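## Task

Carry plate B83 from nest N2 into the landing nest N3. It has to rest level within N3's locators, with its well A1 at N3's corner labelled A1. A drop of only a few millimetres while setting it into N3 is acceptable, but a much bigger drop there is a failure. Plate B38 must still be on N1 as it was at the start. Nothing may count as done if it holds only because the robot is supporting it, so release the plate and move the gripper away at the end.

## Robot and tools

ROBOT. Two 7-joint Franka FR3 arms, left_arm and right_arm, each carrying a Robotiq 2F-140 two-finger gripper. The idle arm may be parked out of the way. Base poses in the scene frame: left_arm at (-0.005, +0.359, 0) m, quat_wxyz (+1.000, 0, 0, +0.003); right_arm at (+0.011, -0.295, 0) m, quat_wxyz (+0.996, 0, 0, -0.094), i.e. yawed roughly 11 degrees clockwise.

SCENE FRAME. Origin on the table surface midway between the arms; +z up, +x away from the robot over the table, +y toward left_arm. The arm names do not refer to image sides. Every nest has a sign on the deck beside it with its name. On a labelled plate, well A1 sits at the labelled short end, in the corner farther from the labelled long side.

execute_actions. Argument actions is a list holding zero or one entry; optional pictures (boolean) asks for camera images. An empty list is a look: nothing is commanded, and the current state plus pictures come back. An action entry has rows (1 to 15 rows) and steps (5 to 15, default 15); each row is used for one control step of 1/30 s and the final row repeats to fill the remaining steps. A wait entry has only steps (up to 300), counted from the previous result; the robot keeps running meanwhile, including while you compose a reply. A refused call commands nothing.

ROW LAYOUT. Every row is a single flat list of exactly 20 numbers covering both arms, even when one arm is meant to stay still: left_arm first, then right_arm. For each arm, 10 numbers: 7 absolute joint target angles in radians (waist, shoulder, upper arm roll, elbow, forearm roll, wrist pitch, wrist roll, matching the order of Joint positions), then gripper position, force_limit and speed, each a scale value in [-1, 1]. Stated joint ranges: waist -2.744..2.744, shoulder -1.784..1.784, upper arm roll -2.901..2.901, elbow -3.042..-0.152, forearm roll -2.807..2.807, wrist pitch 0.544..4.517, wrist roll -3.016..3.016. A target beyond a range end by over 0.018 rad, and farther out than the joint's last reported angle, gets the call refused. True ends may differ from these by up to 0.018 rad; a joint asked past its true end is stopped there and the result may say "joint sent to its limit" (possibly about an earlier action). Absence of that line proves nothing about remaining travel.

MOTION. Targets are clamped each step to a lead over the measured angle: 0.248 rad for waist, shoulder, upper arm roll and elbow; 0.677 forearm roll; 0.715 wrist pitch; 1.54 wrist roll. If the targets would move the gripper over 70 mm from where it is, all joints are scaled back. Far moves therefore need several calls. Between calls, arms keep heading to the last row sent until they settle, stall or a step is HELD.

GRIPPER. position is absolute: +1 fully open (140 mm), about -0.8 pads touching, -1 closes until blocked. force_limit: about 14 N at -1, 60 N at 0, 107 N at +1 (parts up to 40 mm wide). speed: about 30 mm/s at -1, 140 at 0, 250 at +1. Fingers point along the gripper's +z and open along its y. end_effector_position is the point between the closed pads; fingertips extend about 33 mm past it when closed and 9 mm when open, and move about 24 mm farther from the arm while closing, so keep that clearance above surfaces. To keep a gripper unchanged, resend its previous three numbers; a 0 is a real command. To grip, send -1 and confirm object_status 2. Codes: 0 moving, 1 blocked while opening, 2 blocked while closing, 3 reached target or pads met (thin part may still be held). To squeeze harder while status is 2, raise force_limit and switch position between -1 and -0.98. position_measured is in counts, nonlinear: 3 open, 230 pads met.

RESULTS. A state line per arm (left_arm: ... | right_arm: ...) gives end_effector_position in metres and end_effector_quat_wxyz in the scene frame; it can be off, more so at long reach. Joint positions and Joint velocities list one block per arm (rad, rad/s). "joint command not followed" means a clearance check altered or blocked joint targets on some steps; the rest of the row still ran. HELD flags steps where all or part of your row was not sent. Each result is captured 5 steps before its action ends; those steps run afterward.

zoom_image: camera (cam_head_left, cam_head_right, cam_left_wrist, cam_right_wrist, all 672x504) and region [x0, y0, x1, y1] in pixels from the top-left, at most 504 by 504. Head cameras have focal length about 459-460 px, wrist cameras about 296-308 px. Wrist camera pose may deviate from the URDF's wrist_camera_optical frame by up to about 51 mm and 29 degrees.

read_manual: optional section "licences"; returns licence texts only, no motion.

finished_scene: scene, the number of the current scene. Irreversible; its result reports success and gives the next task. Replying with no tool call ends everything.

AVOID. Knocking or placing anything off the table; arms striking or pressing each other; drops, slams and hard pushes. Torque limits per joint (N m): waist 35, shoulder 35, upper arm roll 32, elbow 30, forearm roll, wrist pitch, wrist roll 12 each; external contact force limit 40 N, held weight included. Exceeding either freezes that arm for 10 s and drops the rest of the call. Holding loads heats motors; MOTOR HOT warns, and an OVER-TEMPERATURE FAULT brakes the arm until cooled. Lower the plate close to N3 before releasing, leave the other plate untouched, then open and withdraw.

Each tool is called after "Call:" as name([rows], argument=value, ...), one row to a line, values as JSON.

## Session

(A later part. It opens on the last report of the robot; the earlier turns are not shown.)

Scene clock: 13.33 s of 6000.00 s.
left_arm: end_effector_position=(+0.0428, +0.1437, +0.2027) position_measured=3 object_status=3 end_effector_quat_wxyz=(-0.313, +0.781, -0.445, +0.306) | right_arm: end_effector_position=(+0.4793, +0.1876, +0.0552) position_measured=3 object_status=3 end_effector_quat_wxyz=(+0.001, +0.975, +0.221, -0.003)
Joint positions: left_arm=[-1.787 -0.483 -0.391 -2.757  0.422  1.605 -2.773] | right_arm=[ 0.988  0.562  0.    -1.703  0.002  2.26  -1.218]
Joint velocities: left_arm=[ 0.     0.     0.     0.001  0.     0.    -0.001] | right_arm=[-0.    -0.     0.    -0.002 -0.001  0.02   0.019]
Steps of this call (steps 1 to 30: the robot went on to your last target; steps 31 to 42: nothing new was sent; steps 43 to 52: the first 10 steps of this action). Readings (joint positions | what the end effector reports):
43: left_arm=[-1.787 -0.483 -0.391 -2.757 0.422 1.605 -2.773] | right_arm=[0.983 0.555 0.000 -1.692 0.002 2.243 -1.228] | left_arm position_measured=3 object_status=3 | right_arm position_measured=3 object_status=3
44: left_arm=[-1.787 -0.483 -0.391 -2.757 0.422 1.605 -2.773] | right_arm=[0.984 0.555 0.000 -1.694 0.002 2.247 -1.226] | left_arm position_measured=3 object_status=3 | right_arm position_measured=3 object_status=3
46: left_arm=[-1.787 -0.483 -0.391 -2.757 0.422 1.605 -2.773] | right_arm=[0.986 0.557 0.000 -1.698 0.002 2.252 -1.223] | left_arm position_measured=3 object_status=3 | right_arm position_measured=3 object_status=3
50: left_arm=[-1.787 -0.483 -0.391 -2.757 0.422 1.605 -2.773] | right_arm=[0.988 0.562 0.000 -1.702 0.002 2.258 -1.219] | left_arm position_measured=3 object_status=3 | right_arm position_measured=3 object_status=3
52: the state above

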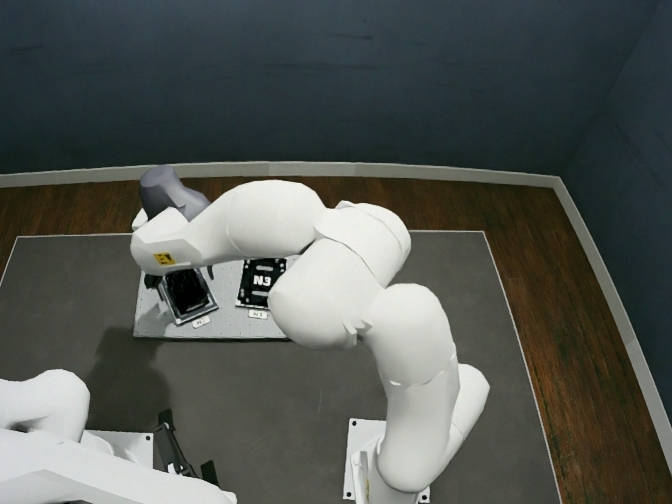

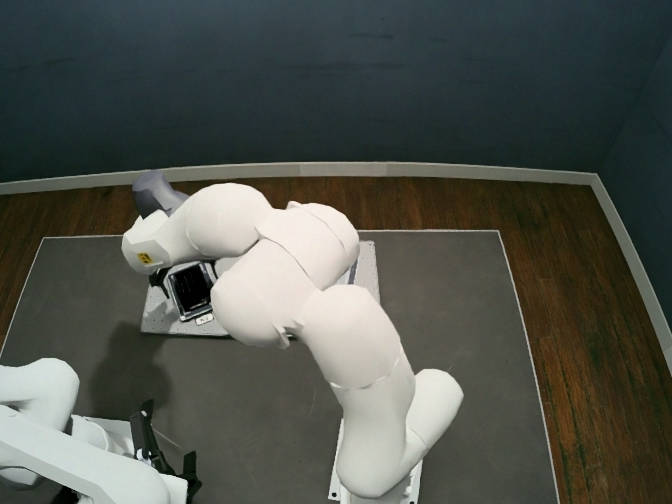

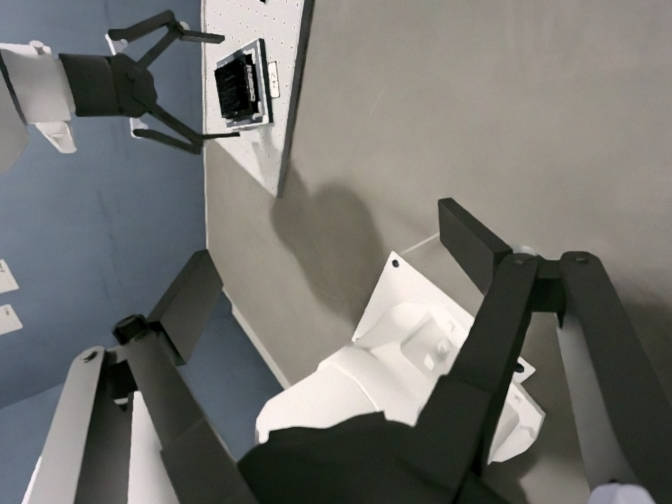

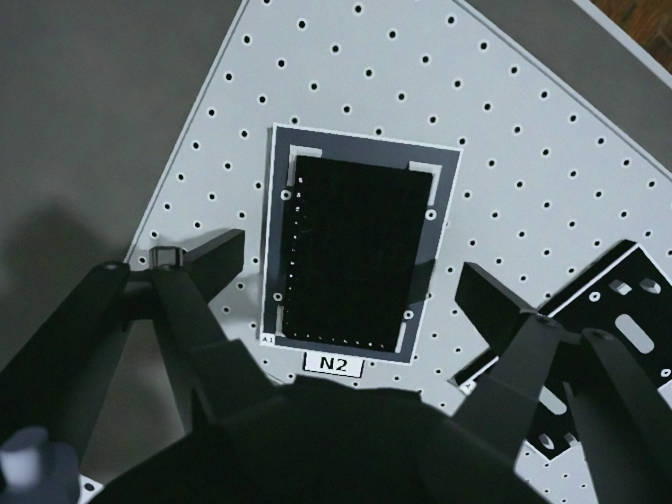

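Call:
execute_actions([
  {"rows": [[-1.787,-0.483,-0.391,-2.757,0.422,1.605,-2.773,1,0,0, 0.989,0.5687,0,-1.705,0,2.276,-1.208,1,0,0],[-1.787,-0.483,-0.391,-2.757,0.422,1.605,-2.773,1,0,0, 0.989,0.5687,0,-1.705,0,2.276,-1.208,1,0,0],[-1.787,-0.483,-0.391,-2.757,0.422,1.605,-2.773,1,0,0, 0.989,0.5687,0,-1.705,0,2.276,-1.208,1,0,0],[-1.787,-0.483,-0.391,-2.757,0.422,1.605,-2.773,1,0,0, 0.989,0.5687,0,-1.705,0,2.276,-1.208,1,0,0],[-1.787,-0.483,-0.391,-2.757,0.422,1.605,-2.773,1,0,0, 0.989,0.5687,0,-1.705,0,2.276,-1.208,-1,-0.5,-0.4]], "steps": 15},
])

Call:
execute_actions([
  {"steps": 12},
], pictures=true)

Scene clock: 14.57 s of 6000.00 s.
left_arm: end_effector_position=(+0.0428, +0.1437, +0.2027) position_measured=3 object_status=3 end_effector_quat_wxyz=(-0.313, +0.781, -0.445, +0.306) | right_arm: end_effector_position=(+0.4806, +0.1889, +0.0521) position_measured=28 object_status=0 end_effector_quat_wxyz=(-0.001, +0.976, +0.218, -0.000)
Joint positions: left_arm=[-1.787 -0.483 -0.391 -2.757  0.422  1.605 -2.773] | right_arm=[ 0.988  0.567  0.    -1.704  0.002  2.272 -1.212]
Joint velocities: left_arm=[0.    0.002 0.001 0.001 0.001 0.    0.   ] | right_arm=[0.    0.    0.001 0.001 0.    0.008 0.002]
Steps of this call (steps 1 to 5: the last 5 steps of your previous action; steps 6 to 15: the robot went on to your last target; steps 16 to 27: nothing new was sent; steps 28 to 37: the first 10 steps of this action). Readings (joint positions | what the end effector reports):
28: left_arm=[-1.787 -0.483 -0.391 -2.757 0.422 1.605 -2.773] | right_arm=[0.988 0.563 0.000 -1.703 0.002 2.265 -1.212] | left_arm position_measured=3 object_status=3 | right_arm position_measured=3 object_status=3
29: left_arm=[-1.787 -0.483 -0.391 -2.757 0.422 1.605 -2.773] | right_arm=[0.988 0.564 0.000 -1.703 0.002 2.267 -1.212] | left_arm position_measured=3 object_status=3 | right_arm position_measured=3 object_status=3
31: left_arm=[-1.787 -0.483 -0.391 -2.757 0.422 1.605 -2.773] | right_arm=[0.988 0.566 0.000 -1.703 0.002 2.269 -1.212] | left_arm position_measured=3 object_status=3 | right_arm position_measured=3 object_status=3
35: left_arm=[-1.787 -0.483 -0.391 -2.757 0.422 1.605 -2.773] | right_arm=[0.988 0.567 0.000 -1.704 0.002 2.271 -1.212] | left_arm position_measured=3 object_status=3 | right_arm position_measured=18 object_status=0
37: the state above

Scene clock: 14.97 s of 6000.00 s.
left_arm: end_effector_position=(+0.0428, +0.1437, +0.2027) position_measured=3 object_status=3 end_effector_quat_wxyz=(-0.313, +0.781, -0.445, +0.306) | right_arm: end_effector_position=(+0.4804, +0.1911, +0.0537) position_measured=91 object_status=0 end_effector_quat_wxyz=(-0.002, +0.976, +0.219, +0.002)
Joint positions: left_arm=[-1.787 -0.483 -0.391 -2.757  0.422  1.605 -2.773] | right_arm=[ 0.989  0.566  0.001 -1.703  0.002  2.274 -1.212]
Joint velocities: left_arm=[-0.001 -0.002  0.001 -0.001 -0.     0.001  0.001] | right_arm=[-0.001 -0.032 -0.021  0.    -0.053 -0.026  0.001]
Kept back: nothing.
Steps of this call (steps 1 to 5: the last 5 steps of your previous action; steps 6 to 12: the robot went on to your last target). Readings (joint positions | what the end effector reports):
1: left_arm=[-1.787 -0.483 -0.391 -2.757 0.422 1.605 -2.773] | right_arm=[0.988 0.567 0.000 -1.704 0.002 2.272 -1.212] | left_arm position_measured=3 object_status=3 | right_arm position_measured=33 object_status=0
2: left_arm=[-1.787 -0.483 -0.391 -2.757 0.422 1.605 -2.773] | right_arm=[0.988 0.568 0.000 -1.704 0.002 2.272 -1.212] | left_arm position_measured=3 object_status=3 | right_arm position_measured=38 object_status=0
4: left_arm=[-1.787 -0.483 -0.391 -2.757 0.422 1.605 -2.773] | right_arm=[0.988 0.568 0.000 -1.704 0.002 2.273 -1.212] | left_arm position_measured=3 object_status=3 | right_arm position_measured=49 object_status=0
8: left_arm=[-1.787 -0.483 -0.391 -2.757 0.422 1.605 -2.773] | right_arm=[0.988 0.568 0.000 -1.704 0.002 2.273 -1.212] | left_arm position_measured=3 object_status=3 | right_arm position_measured=70 object_status=0
12: the state above

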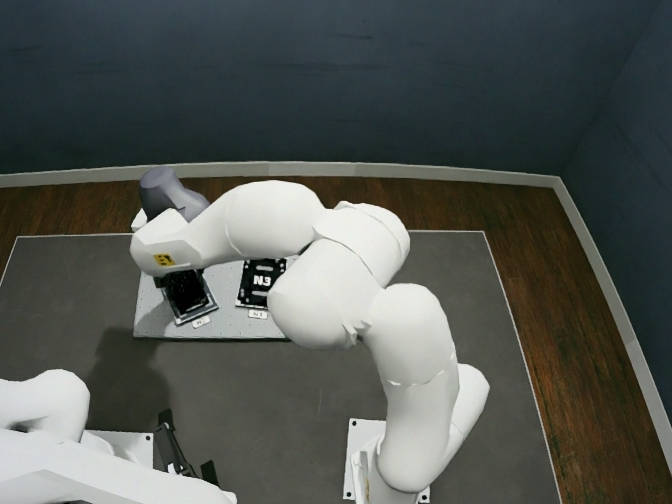

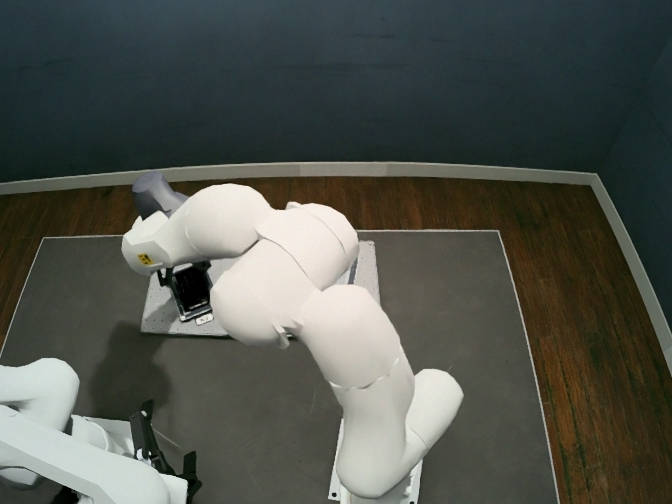

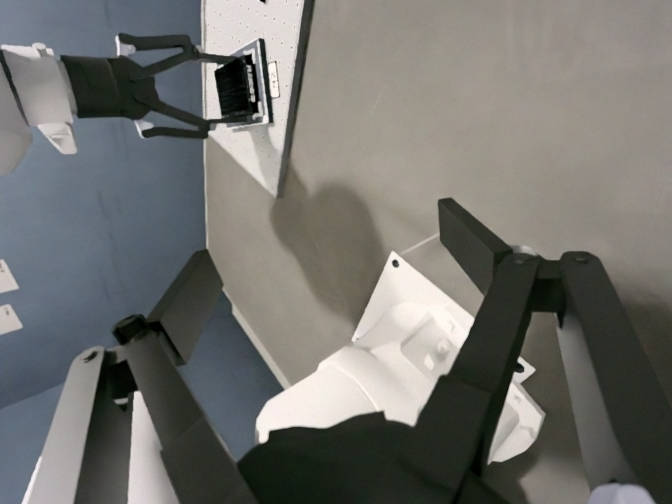

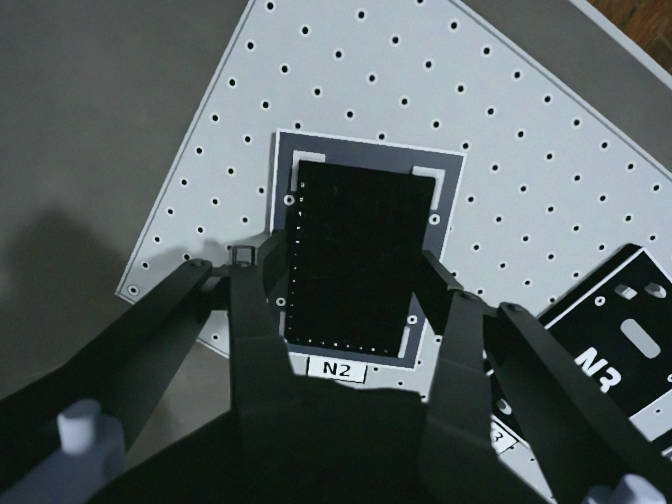

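Call:
execute_actions(actions=[])

Call:
zoom_image(camera="cam_left_wrist", region=[170, 10, 310, 150])

Scene clock: 15.10 s of 6000.00 s.
left_arm: end_effector_position=(+0.0428, +0.1437, +0.2027) position_measured=3 object_status=3 end_effector_quat_wxyz=(-0.313, +0.781, -0.445, +0.306) | right_arm: end_effector_position=(+0.4817, +0.1894, +0.0546) position_measured=103 object_status=0 end_effector_quat_wxyz=(-0.001, +0.976, +0.218, +0.002)
Joint positions: left_arm=[-1.787 -0.483 -0.391 -2.757  0.422  1.605 -2.773] | right_arm=[ 0.988  0.564 -0.    -1.704  0.001  2.272 -1.212]
Joint velocities: left_arm=[ 0.     0.    -0.001  0.001  0.     0.    -0.   ] | right_arm=[ 0.     0.001  0.    -0.     0.001  0.001 -0.   ]
Kept back: nothing.
Steps of this call (steps 1 to 4: the robot went on to your last target). Readings (joint positions | what the end effector reports):
1: left_arm=[-1.787 -0.483 -0.391 -2.757 0.422 1.605 -2.773] | right_arm=[0.989 0.564 -0.000 -1.703 0.000 2.272 -1.212] | left_arm position_measured=3 object_status=3 | right_arm position_measured=96 object_status=0
2: left_arm=[-1.787 -0.483 -0.391 -2.757 0.422 1.605 -2.773] | right_arm=[0.988 0.564 -0.000 -1.704 0.001 2.272 -1.212] | left_arm position_measured=3 object_status=3 | right_arm position_measured=101 object_status=0
4: the state above
All arms were judged still, so your last target was given up. Only a new action makes them travel on or press farther. Fingers that are still opening or closing keep moving.

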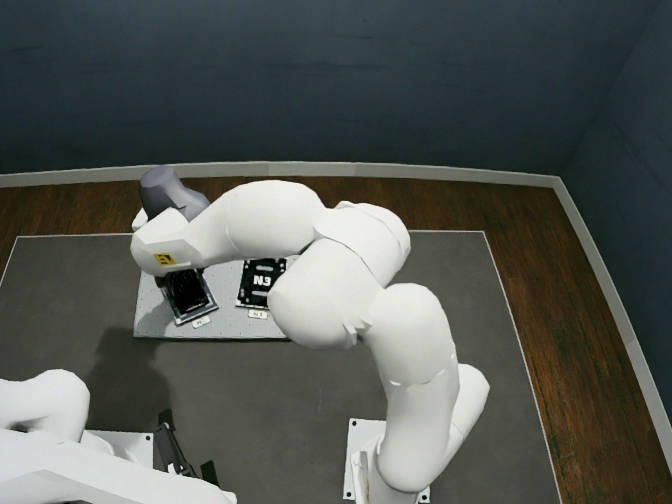

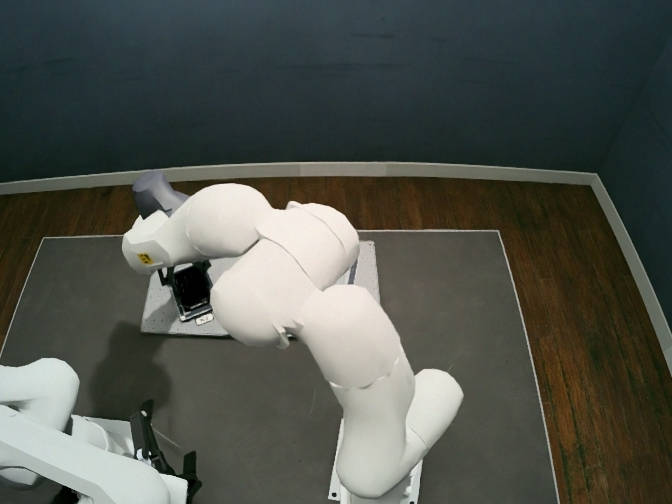

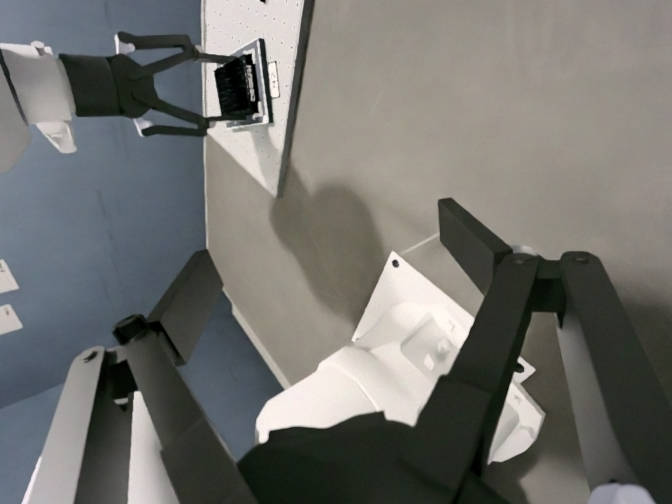

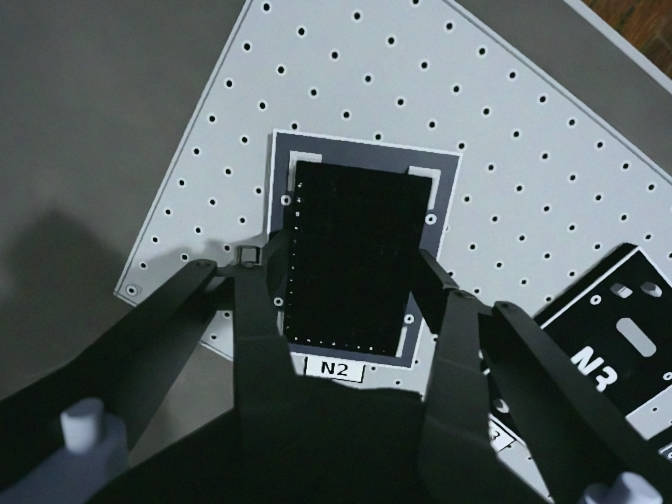

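Region (170, 10, 310, 150) of cam_left_wrist's 672x504 image, scaled by 3.600, with more detail than that image has.

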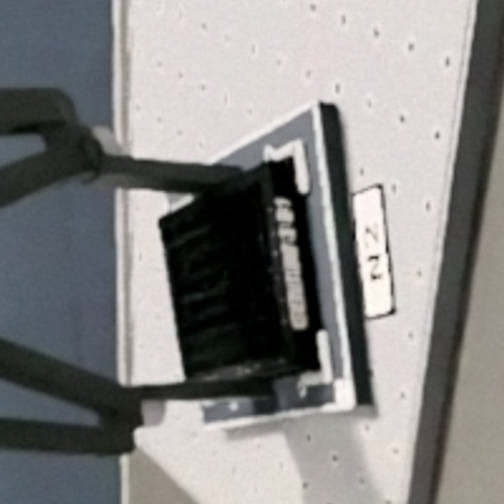

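Call:
execute_actions(actions=[], pictures=false)

Scene clock: 15.27 s of 6000.00 s.
left_arm: end_effector_position=(+0.0428, +0.1437, +0.2027) position_measured=3 object_status=3 end_effector_quat_wxyz=(-0.313, +0.781, -0.445, +0.306) | right_arm: end_effector_position=(+0.4817, +0.1894, +0.0546) position_measured=103 object_status=2 end_effector_quat_wxyz=(-0.001, +0.976, +0.218, +0.002)
Joint positions: left_arm=[-1.787 -0.483 -0.391 -2.757  0.422  1.605 -2.773] | right_arm=[ 0.988  0.564 -0.    -1.704  0.001  2.272 -1.212]
Joint velocities: left_arm=[ 0.    -0.     0.001  0.001 -0.001  0.001  0.001] | right_arm=[-0.     0.    -0.001  0.001 -0.     0.     0.001]
Kept back: nothing.
Steps of this call (steps 1 to 5: nothing new was sent). Readings (joint positions | what the end effector reports):
1: left_arm=[-1.787 -0.483 -0.391 -2.757 0.422 1.605 -2.773] | right_arm=[0.988 0.564 -0.000 -1.704 0.001 2.272 -1.212] | left_arm position_measured=3 object_status=3 | right_arm position_measured=103 object_status=0
2: left_arm=[-1.787 -0.483 -0.391 -2.757 0.422 1.605 -2.773] | right_arm=[0.988 0.564 -0.000 -1.704 0.001 2.272 -1.212] | left_arm position_measured=3 object_status=3 | right_arm position_measured=103 object_status=0
4: left_arm=[-1.787 -0.483 -0.391 -2.757 0.422 1.605 -2.773] | right_arm=[0.988 0.564 -0.000 -1.704 0.001 2.272 -1.212] | left_arm position_measured=3 object_status=3 | right_arm position_measured=103 object_status=2
5: the state above

Call:
execute_actions([
  {"rows": [[-1.81,-0.483,-0.391,-2.757,0.422,1.605,-2.773,1,0,0, 0.988,0.5632,0,-1.7038,0,2.2627,-1.212,-1,-0.5,-0.4],[-1.83,-0.483,-0.391,-2.757,0.422,1.605,-2.773,1,0,0, 0.988,0.561,0,-1.7033,0,2.2564,-1.212,-1,-0.5,-0.4],[-1.86,-0.483,-0.391,-2.757,0.422,1.605,-2.773,1,0,0, 0.988,0.5577,0,-1.7024,0,2.2489,-1.212,-1,-0.5,-0.4],[-1.89,-0.483,-0.391,-2.757,0.422,1.605,-2.773,1,0,0, 0.988,0.5533,0,-1.7011,0,2.2407,-1.212,-1,-0.5,-0.4],[-1.92,-0.483,-0.391,-2.757,0.422,1.605,-2.773,1,0,0, 0.988,0.5482,0,-1.6995,0,2.2319,-1.212,-1,-0.5,-0.4],[-1.95,-0.483,-0.391,-2.757,0.422,1.605,-2.773,1,0,0, 0.988,0.5425,0,-1.6976,0,2.2231,-1.212,-1,-0.5,-0.4],[-1.98,-0.483,-0.391,-2.757,0.422,1.605,-2.773,1,0,0, 0.988,0.5365,0,-1.6954,0,2.2143,-1.212,-1,-0.5,-0.4],[-2.01,-0.483,-0.391,-2.757,0.422,1.605,-2.773,1,0,0, 0.988,0.5305,0,-1.6931,0,2.2061,-1.212,-1,-0.5,-0.4],[-2.04,-0.483,-0.391,-2.757,0.422,1.605,-2.773,1,0,0, 0.988,0.5245,0,-1.6905,0,2.1986,-1.212,-1,-0.5,-0.4],[-2.07,-0.483,-0.391,-2.757,0.422,1.605,-2.773,1,0,0, 0.988,0.5188,0,-1.688,0,2.1923,-1.212,-1,-0.5,-0.4],[-2.10,-0.483,-0.391,-2.757,0.422,1.605,-2.773,1,0,0, 0.988,0.5137,0,-1.6855,0,2.1874,-1.212,-1,-0.5,-0.4],[-2.12,-0.483,-0.391,-2.757,0.422,1.605,-2.773,1,0,0, 0.988,0.5093,0,-1.6834,0,2.184,-1.212,-1,-0.5,-0.4],[-2.135,-0.483,-0.391,-2.757,0.422,1.605,-2.773,1,0,0, 0.988,0.506,0,-1.6816,0,2.183,-1.212,-1,-0.5,-0.4],[-2.14,-0.483,-0.391,-2.757,0.422,1.605,-2.773,1,0,0, 0.988,0.503,0,-1.680,0,2.183,-1.212,-1,-0.5,-0.4]], "steps": 15},
], pictures=true)

Scene clock: 17.90 s of 6000.00 s.
left_arm: end_effector_position=(-0.0045, +0.1388, +0.2026) position_measured=3 object_status=3 end_effector_quat_wxyz=(-0.279, +0.728, -0.527, +0.338) | right_arm: end_effector_position=(+0.4797, +0.1874, +0.0733) position_measured=103 object_status=2 end_effector_quat_wxyz=(+0.001, +0.976, +0.218, -0.002)
Joint positions: left_arm=[-2.005 -0.483 -0.39  -2.757  0.422  1.605 -2.773] | right_arm=[ 0.988  0.536 -0.    -1.696  0.001  2.227 -1.212]
Joint velocities: left_arm=[-0.842  0.    -0.041  0.002  0.     0.001 -0.001] | right_arm=[-0.    -0.177  0.     0.069  0.001 -0.197  0.   ]
Steps of this call (steps 1 to 69: nothing new was sent; steps 70 to 79: the first 10 steps of this action). Readings (joint positions | what the end effector reports):
70: left_arm=[-1.791 -0.483 -0.390 -2.757 0.422 1.605 -2.773] | right_arm=[0.988 0.564 -0.000 -1.704 0.001 2.271 -1.212] | left_arm position_measured=3 object_status=3 | right_arm position_measured=103 object_status=2
71: left_arm=[-1.802 -0.483 -0.389 -2.757 0.422 1.605 -2.773] | right_arm=[0.988 0.564 -0.000 -1.704 0.001 2.269 -1.212] | left_arm position_measured=3 object_status=3 | right_arm position_measured=103 object_status=2
73: left_arm=[-1.839 -0.483 -0.388 -2.757 0.422 1.605 -2.773] | right_arm=[0.988 0.562 -0.000 -1.703 0.001 2.265 -1.212] | left_arm position_measured=3 object_status=3 | right_arm position_measured=103 object_status=2
77: left_arm=[-1.946 -0.483 -0.389 -2.757 0.422 1.605 -2.773] | right_arm=[0.988 0.547 -0.000 -1.700 0.001 2.241 -1.212] | left_arm position_measured=3 object_status=3 | right_arm position_measured=103 object_status=2
79: the state above

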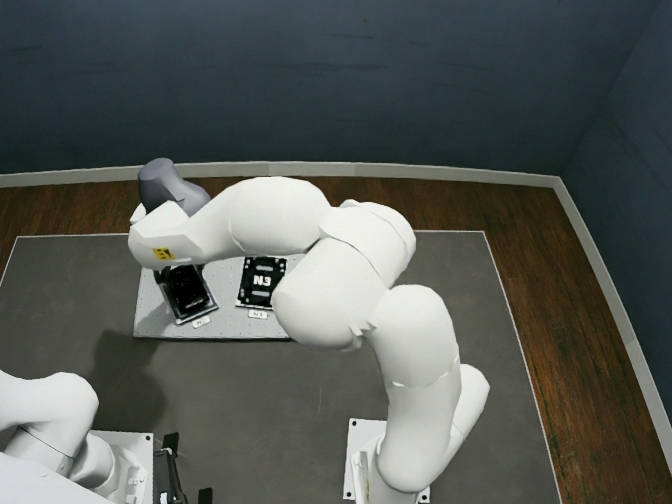

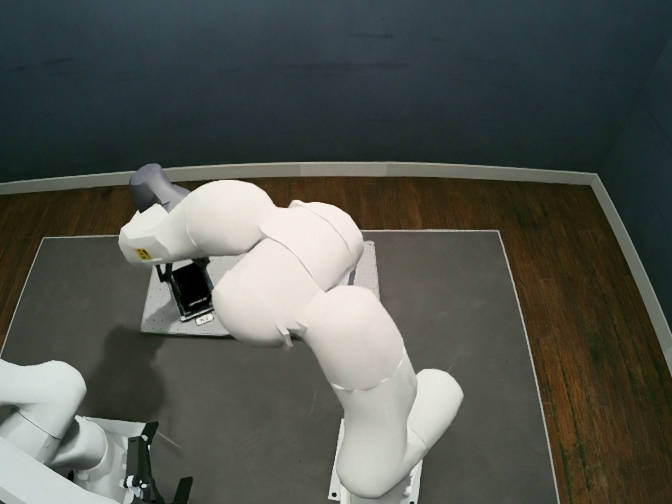

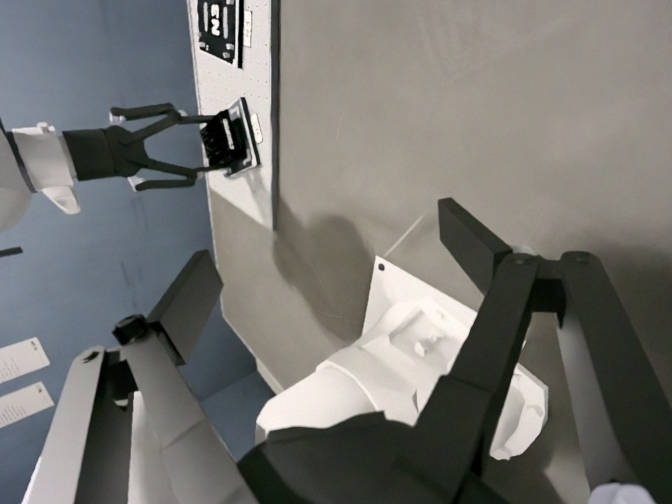

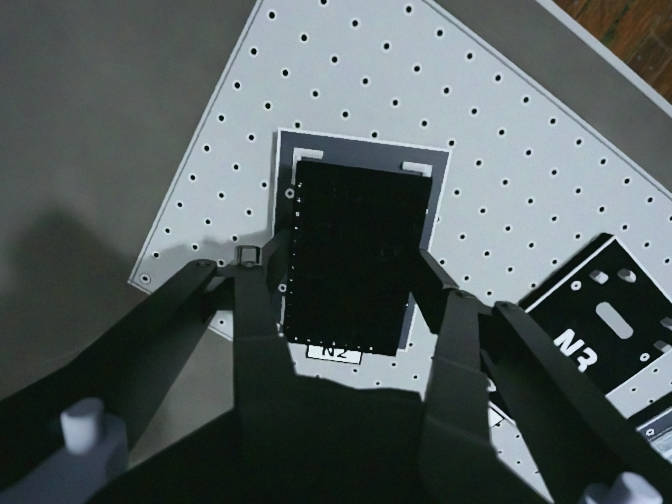

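Call:
execute_actions([
  {"rows": [[-2.14,-0.483,-0.391,-2.757,0.422,1.605,-2.773,1,0,0, 0.987,0.502,0,-1.681,0,2.190,-1.195,-1,-0.5,-0.4],[-2.14,-0.483,-0.391,-2.757,0.422,1.605,-2.773,1,0,0, 0.984,0.499,0,-1.686,0,2.194,-1.187,-1,-0.5,-0.4],[-2.14,-0.483,-0.391,-2.757,0.422,1.605,-2.773,1,0,0, 0.980,0.495,0,-1.692,0,2.199,-1.177,-1,-0.5,-0.4],[-2.14,-0.483,-0.391,-2.757,0.422,1.605,-2.773,1,0,0, 0.974,0.489,0,-1.702,0,2.204,-1.165,-1,-0.5,-0.4],[-2.14,-0.483,-0.391,-2.757,0.422,1.605,-2.773,1,0,0, 0.966,0.482,0,-1.713,0,2.209,-1.153,-1,-0.5,-0.4],[-2.14,-0.483,-0.391,-2.757,0.422,1.605,-2.773,1,0,0, 0.958,0.473,0,-1.726,0,2.216,-1.139,-1,-0.5,-0.4],[-2.14,-0.483,-0.391,-2.757,0.422,1.605,-2.773,1,0,0, 0.948,0.463,0,-1.741,0,2.222,-1.124,-1,-0.5,-0.4],[-2.14,-0.483,-0.391,-2.757,0.422,1.605,-2.773,1,0,0, 0.937,0.452,0,-1.757,0,2.229,-1.109,-1,-0.5,-0.4],[-2.14,-0.483,-0.391,-2.757,0.422,1.605,-2.773,1,0,0, 0.925,0.440,0,-1.775,0,2.236,-1.093,-1,-0.5,-0.4],[-2.14,-0.483,-0.391,-2.757,0.422,1.605,-2.773,1,0,0, 0.912,0.428,0,-1.794,0,2.244,-1.076,-1,-0.5,-0.4],[-2.14,-0.483,-0.391,-2.757,0.422,1.605,-2.773,1,0,0, 0.899,0.415,0,-1.814,0,2.251,-1.059,-1,-0.5,-0.4],[-2.14,-0.483,-0.391,-2.757,0.422,1.605,-2.773,1,0,0, 0.885,0.401,0,-1.835,0,2.2585,-1.0425,-1,-0.5,-0.4],[-2.14,-0.483,-0.391,-2.757,0.422,1.605,-2.773,1,0,0, 0.871,0.387,0,-1.857,0,2.266,-1.026,-1,-0.5,-0.4],[-2.14,-0.483,-0.391,-2.757,0.422,1.605,-2.773,1,0,0, 0.856,0.373,0,-1.878,0,2.273,-1.009,-1,-0.5,-0.4],[-2.14,-0.483,-0.391,-2.757,0.422,1.605,-2.773,1,0,0, 0.8415,0.358,0,-1.900,0,2.281,-0.992,-1,-0.5,-0.4]], "steps": 15},
])

Call:
execute_actions([
  {"rows": [[-2.14,-0.483,-0.391,-2.757,0.422,1.605,-2.773,1,0,0, 0.827,0.344,0,-1.922,0,2.288,-0.976,-1,-0.5,-0.4],[-2.14,-0.483,-0.391,-2.757,0.422,1.605,-2.773,1,0,0, 0.812,0.329,0,-1.944,0,2.295,-0.961,-1,-0.5,-0.4],[-2.14,-0.483,-0.391,-2.757,0.422,1.605,-2.773,1,0,0, 0.798,0.315,0,-1.966,0,2.301,-0.946,-1,-0.5,-0.4],[-2.14,-0.483,-0.391,-2.757,0.422,1.605,-2.773,1,0,0, 0.784,0.302,0,-1.986,0,2.308,-0.932,-1,-0.5,-0.4],[-2.14,-0.483,-0.391,-2.757,0.422,1.605,-2.773,1,0,0, 0.771,0.288,0,-2.007,0,2.313,-0.920,-1,-0.5,-0.4],[-2.14,-0.483,-0.391,-2.757,0.422,1.605,-2.773,1,0,0, 0.758,0.276,0,-2.026,0,2.318,-0.908,-1,-0.5,-0.4],[-2.14,-0.483,-0.391,-2.757,0.422,1.605,-2.773,1,0,0, 0.746,0.264,0,-2.044,0,2.323,-0.898,-1,-0.5,-0.4],[-2.14,-0.483,-0.391,-2.757,0.422,1.605,-2.773,1,0,0, 0.735,0.253,0,-2.060,0,2.327,-0.890,-1,-0.5,-0.4],[-2.14,-0.483,-0.391,-2.757,0.422,1.605,-2.773,1,0,0, 0.725,0.243,0,-2.075,0,2.330,-0.882,-1,-0.5,-0.4],[-2.14,-0.483,-0.391,-2.757,0.422,1.605,-2.773,1,0,0, 0.717,0.235,0,-2.088,0,2.332,-0.877,-1,-0.5,-0.4],[-2.14,-0.483,-0.391,-2.757,0.422,1.605,-2.773,1,0,0, 0.709,0.227,0,-2.099,0,2.334,-0.874,-1,-0.5,-0.4],[-2.14,-0.483,-0.391,-2.757,0.422,1.605,-2.773,1,0,0, 0.703,0.221,0,-2.109,0,2.334,-0.873,-1,-0.5,-0.4],[-2.14,-0.483,-0.391,-2.757,0.422,1.605,-2.773,1,0,0, 0.699,0.217,0,-2.115,0,2.334,-0.873,-1,-0.5,-0.4],[-2.14,-0.483,-0.391,-2.757,0.422,1.605,-2.773,1,0,0, 0.696,0.214,0,-2.120,0,2.334,-0.873,-1,-0.5,-0.4],[-2.14,-0.483,-0.391,-2.757,0.422,1.605,-2.773,1,0,0, 0.695,0.2132,0,-2.1209,0,2.334,-0.873,-1,-0.5,-0.4]], "steps": 15},
])

Call:
execute_actions([
  {"steps": 12},
], pictures=true)

Scene clock: 20.27 s of 6000.00 s.
left_arm: end_effector_position=(-0.0342, +0.1407, +0.2027) position_measured=3 object_status=3 end_effector_quat_wxyz=(-0.255, +0.690, -0.575, +0.357) | right_arm: end_effector_position=(+0.4894, +0.1576, +0.0987) position_measured=103 object_status=2 end_effector_quat_wxyz=(-0.002, +0.985, +0.173, +0.001)
Joint positions: left_arm=[-2.139 -0.483 -0.393 -2.757  0.422  1.605 -2.773] | right_arm=[ 0.943  0.454  0.003 -1.759  0.001  2.216 -1.163]
Joint velocities: left_arm=[-0.    -0.001  0.    -0.    -0.001 -0.     0.002] | right_arm=[-0.336 -0.312  0.    -0.456 -0.001  0.138  0.267]
Steps of this call (steps 1 to 5: the last 5 steps of your previous action; steps 6 to 30: the robot went on to your last target; steps 31 to 61: nothing new was sent; steps 62 to 71: the first 10 steps of this action). Readings (joint positions | what the end effector reports):
62: left_arm=[-2.139 -0.483 -0.393 -2.757 0.422 1.605 -2.773] | right_arm=[0.988 0.502 -0.000 -1.680 0.001 2.186 -1.211] | left_arm position_measured=3 object_status=3 | right_arm position_measured=103 object_status=2
63: left_arm=[-2.139 -0.483 -0.393 -2.757 0.422 1.605 -2.773] | right_arm=[0.988 0.502 -0.000 -1.681 0.001 2.187 -1.209] | left_arm position_measured=3 object_status=3 | right_arm position_measured=103 object_status=2
65: left_arm=[-2.139 -0.483 -0.393 -2.757 0.422 1.605 -2.773] | right_arm=[0.985 0.498 0.000 -1.689 0.001 2.191 -1.204] | left_arm position_measured=3 object_status=3 | right_arm position_measured=103 object_status=2
69: left_arm=[-2.139 -0.483 -0.393 -2.757 0.422 1.605 -2.773] | right_arm=[0.963 0.474 0.002 -1.729 0.001 2.205 -1.180] | left_arm position_measured=3 object_status=3 | right_arm position_measured=103 object_status=2
71: the state above

Scene clock: 20.77 s of 6000.00 s.
left_arm: end_effector_position=(-0.0342, +0.1407, +0.2027) position_measured=3 object_status=3 end_effector_quat_wxyz=(-0.255, +0.690, -0.575, +0.357) | right_arm: end_effector_position=(+0.5109, +0.0116, +0.1004) position_measured=103 object_status=2 end_effector_quat_wxyz=(+0.001, +1.000, -0.020, -0.002)
Joint positions: left_arm=[-2.139 -0.483 -0.392 -2.757  0.422  1.605 -2.773] | right_arm=[ 0.739  0.259 -0.001 -2.053  0.001  2.308 -0.981]
Joint velocities: left_arm=[-0.001 -0.001 -0.     0.001 -0.001  0.     0.   ] | right_arm=[-0.304 -0.299 -0.016 -0.449 -0.001  0.114  0.321]
Steps of this call (steps 1 to 5: the last 5 steps of your previous action; steps 6 to 15: the first 10 steps of this action). Readings (joint positions | what the end effector reports):
6: left_arm=[-2.139 -0.483 -0.393 -2.757 0.422 1.605 -2.773] | right_arm=[0.861 0.376 0.002 -1.875 0.001 2.254 -1.095] | left_arm position_measured=3 object_status=3 | right_arm position_measured=103 object_status=2
7: left_arm=[-2.139 -0.483 -0.393 -2.757 0.422 1.605 -2.773] | right_arm=[0.846 0.362 0.001 -1.896 0.001 2.261 -1.082] | left_arm position_measured=3 object_status=3 | right_arm position_measured=103 object_status=2
9: left_arm=[-2.139 -0.483 -0.393 -2.757 0.422 1.605 -2.773] | right_arm=[0.817 0.333 0.001 -1.939 0.001 2.274 -1.055] | left_arm position_measured=3 object_status=3 | right_arm position_measured=103 object_status=2
13: left_arm=[-2.139 -0.483 -0.392 -2.757 0.422 1.605 -2.773] | right_arm=[0.762 0.281 -0.001 -2.019 0.001 2.298 -1.004] | left_arm position_measured=3 object_status=3 | right_arm position_measured=103 object_status=2
15: the state above

Scene clock: 21.17 s of 6000.00 s.
left_arm: end_effector_position=(-0.0342, +0.1407, +0.2027) position_measured=3 object_status=3 end_effector_quat_wxyz=(-0.255, +0.690, -0.575, +0.357) | right_arm: end_effector_position=(+0.5078, -0.0187, +0.0989) position_measured=103 object_status=2 end_effector_quat_wxyz=(+0.002, +0.997, -0.078, -0.003)
Joint positions: left_arm=[-2.139 -0.483 -0.392 -2.757  0.422  1.605 -2.773] | right_arm=[ 0.697  0.216 -0.002 -2.119  0.001  2.329 -0.907]
Joint velocities: left_arm=[-0.     0.001 -0.002 -0.001  0.002  0.001 -0.002] | right_arm=[ 0.001 -0.005  0.    -0.008 -0.     0.014  0.089]
Kept back: nothing.
Steps of this call (steps 1 to 5: the last 5 steps of your previous action; steps 6 to 12: the robot went on to your last target). Readings (joint positions | what the end effector reports):
1: left_arm=[-2.139 -0.483 -0.392 -2.757 0.422 1.605 -2.773] | right_arm=[0.729 0.249 -0.001 -2.067 0.001 2.312 -0.971] | left_arm position_measured=3 object_status=3 | right_arm position_measured=103 object_status=2
2: left_arm=[-2.139 -0.483 -0.392 -2.757 0.422 1.605 -2.773] | right_arm=[0.720 0.240 -0.001 -2.080 0.001 2.315 -0.961] | left_arm position_measured=3 object_status=3 | right_arm position_measured=103 object_status=2
4: left_arm=[-2.139 -0.483 -0.392 -2.757 0.422 1.605 -2.773] | right_arm=[0.707 0.227 -0.002 -2.101 0.001 2.320 -0.945] | left_arm position_measured=3 object_status=3 | right_arm position_measured=103 object_status=2
8: left_arm=[-2.139 -0.483 -0.392 -2.757 0.422 1.605 -2.773] | right_arm=[0.697 0.217 -0.002 -2.116 0.001 2.326 -0.922] | left_arm position_measured=3 object_status=3 | right_arm position_measured=103 object_status=2
12: the state above

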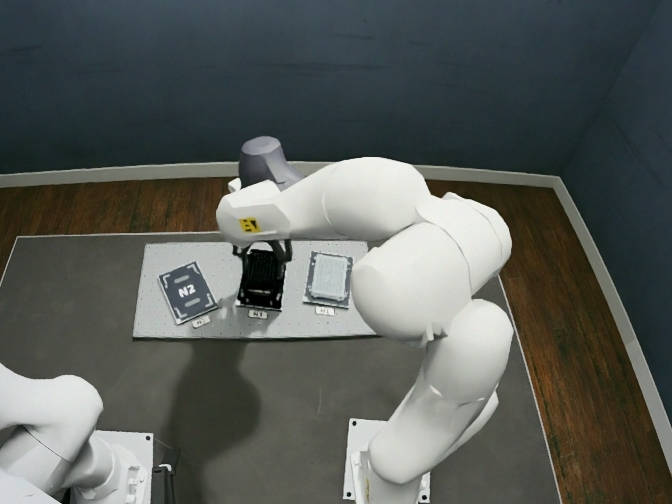

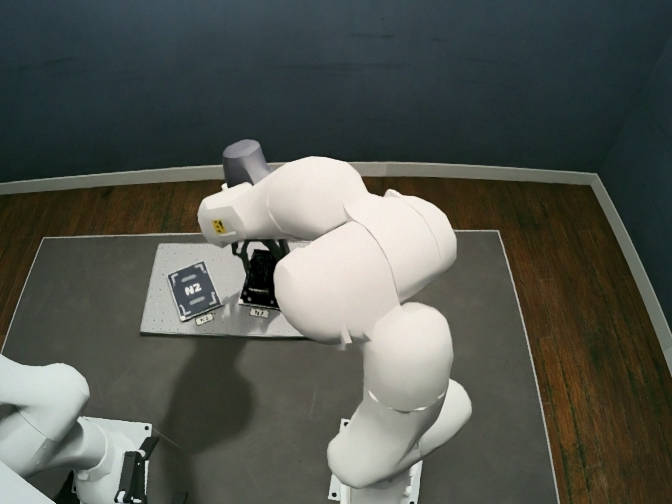

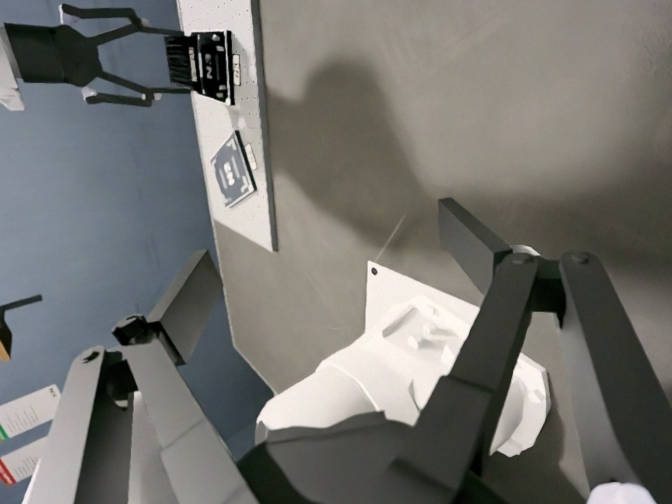

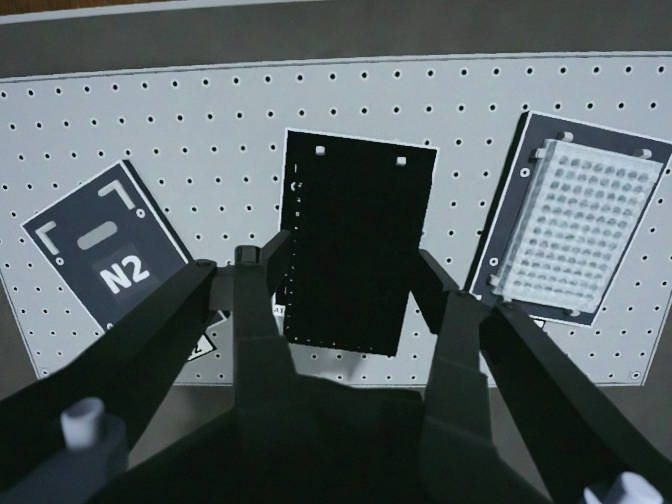

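Call:
execute_actions(actions=[])

Call:
zoom_image(camera="cam_right_wrist", region=[230, 100, 480, 380])

Scene clock: 21.27 s of 6000.00 s.
left_arm: end_effector_position=(-0.0342, +0.1407, +0.2027) position_measured=3 object_status=3 end_effector_quat_wxyz=(-0.255, +0.690, -0.575, +0.357) | right_arm: end_effector_position=(+0.5080, -0.0186, +0.0990) position_measured=103 object_status=2 end_effector_quat_wxyz=(+0.001, +0.997, -0.082, -0.002)
Joint positions: left_arm=[-2.139 -0.483 -0.392 -2.757  0.422  1.605 -2.773] | right_arm=[ 0.697  0.215 -0.002 -2.12   0.001  2.33  -0.899]
Joint velocities: left_arm=[ 0.    -0.001  0.001 -0.    -0.    -0.     0.001] | right_arm=[ 0.002 -0.001  0.001 -0.002 -0.001  0.007  0.065]
Kept back: nothing.
Steps of this call (steps 1 to 3: the robot went on to your last target). Readings (joint positions | what the end effector reports):
1: left_arm=[-2.139 -0.483 -0.392 -2.757 0.422 1.605 -2.773] | right_arm=[0.697 0.215 -0.002 -2.119 0.001 2.329 -0.904] | left_arm position_measured=3 object_status=3 | right_arm position_measured=103 object_status=2
2: left_arm=[-2.139 -0.483 -0.392 -2.757 0.422 1.605 -2.773] | right_arm=[0.697 0.215 -0.002 -2.120 0.001 2.329 -0.902] | left_arm position_measured=3 object_status=3 | right_arm position_measured=103 object_status=2
3: the state above

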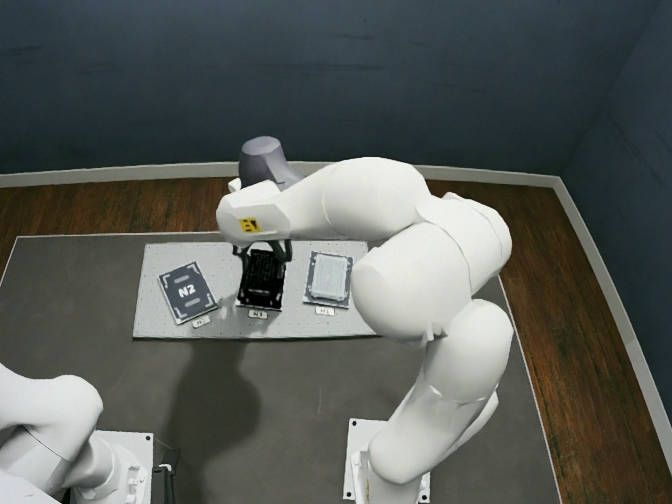

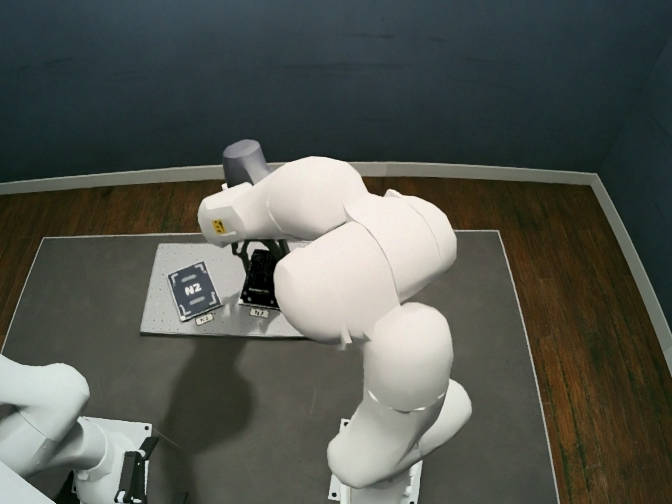

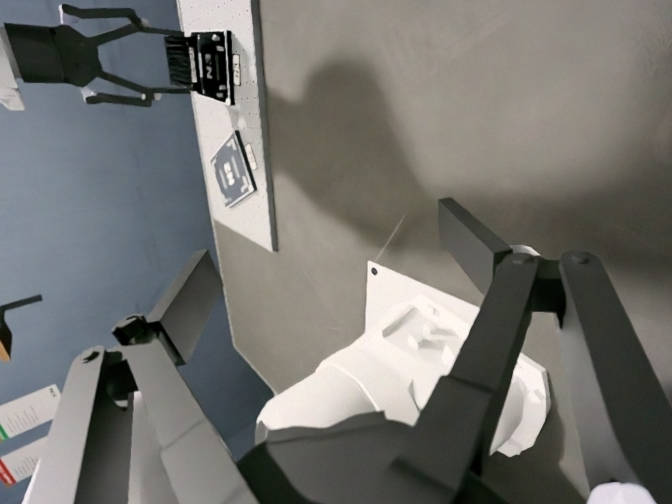

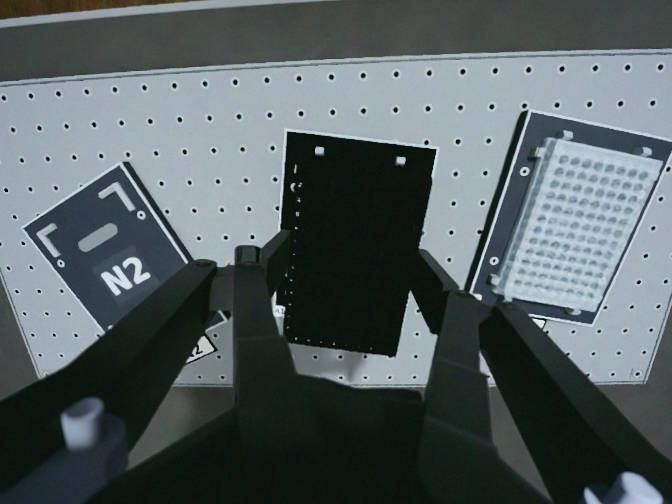

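Region (230, 100, 480, 380) of cam_right_wrist's 672x504 image, scaled by 1.800, with more detail than that image has; it fills the left 450 columns of this view, and the rest is white.

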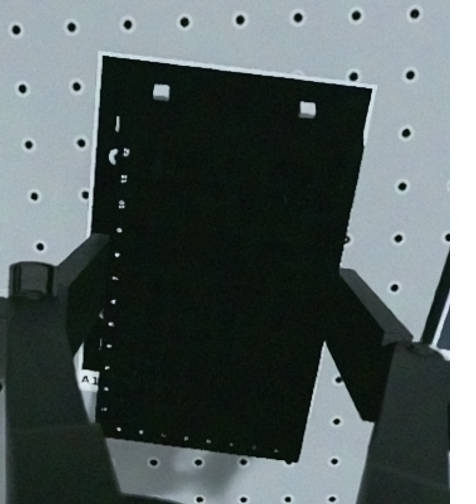

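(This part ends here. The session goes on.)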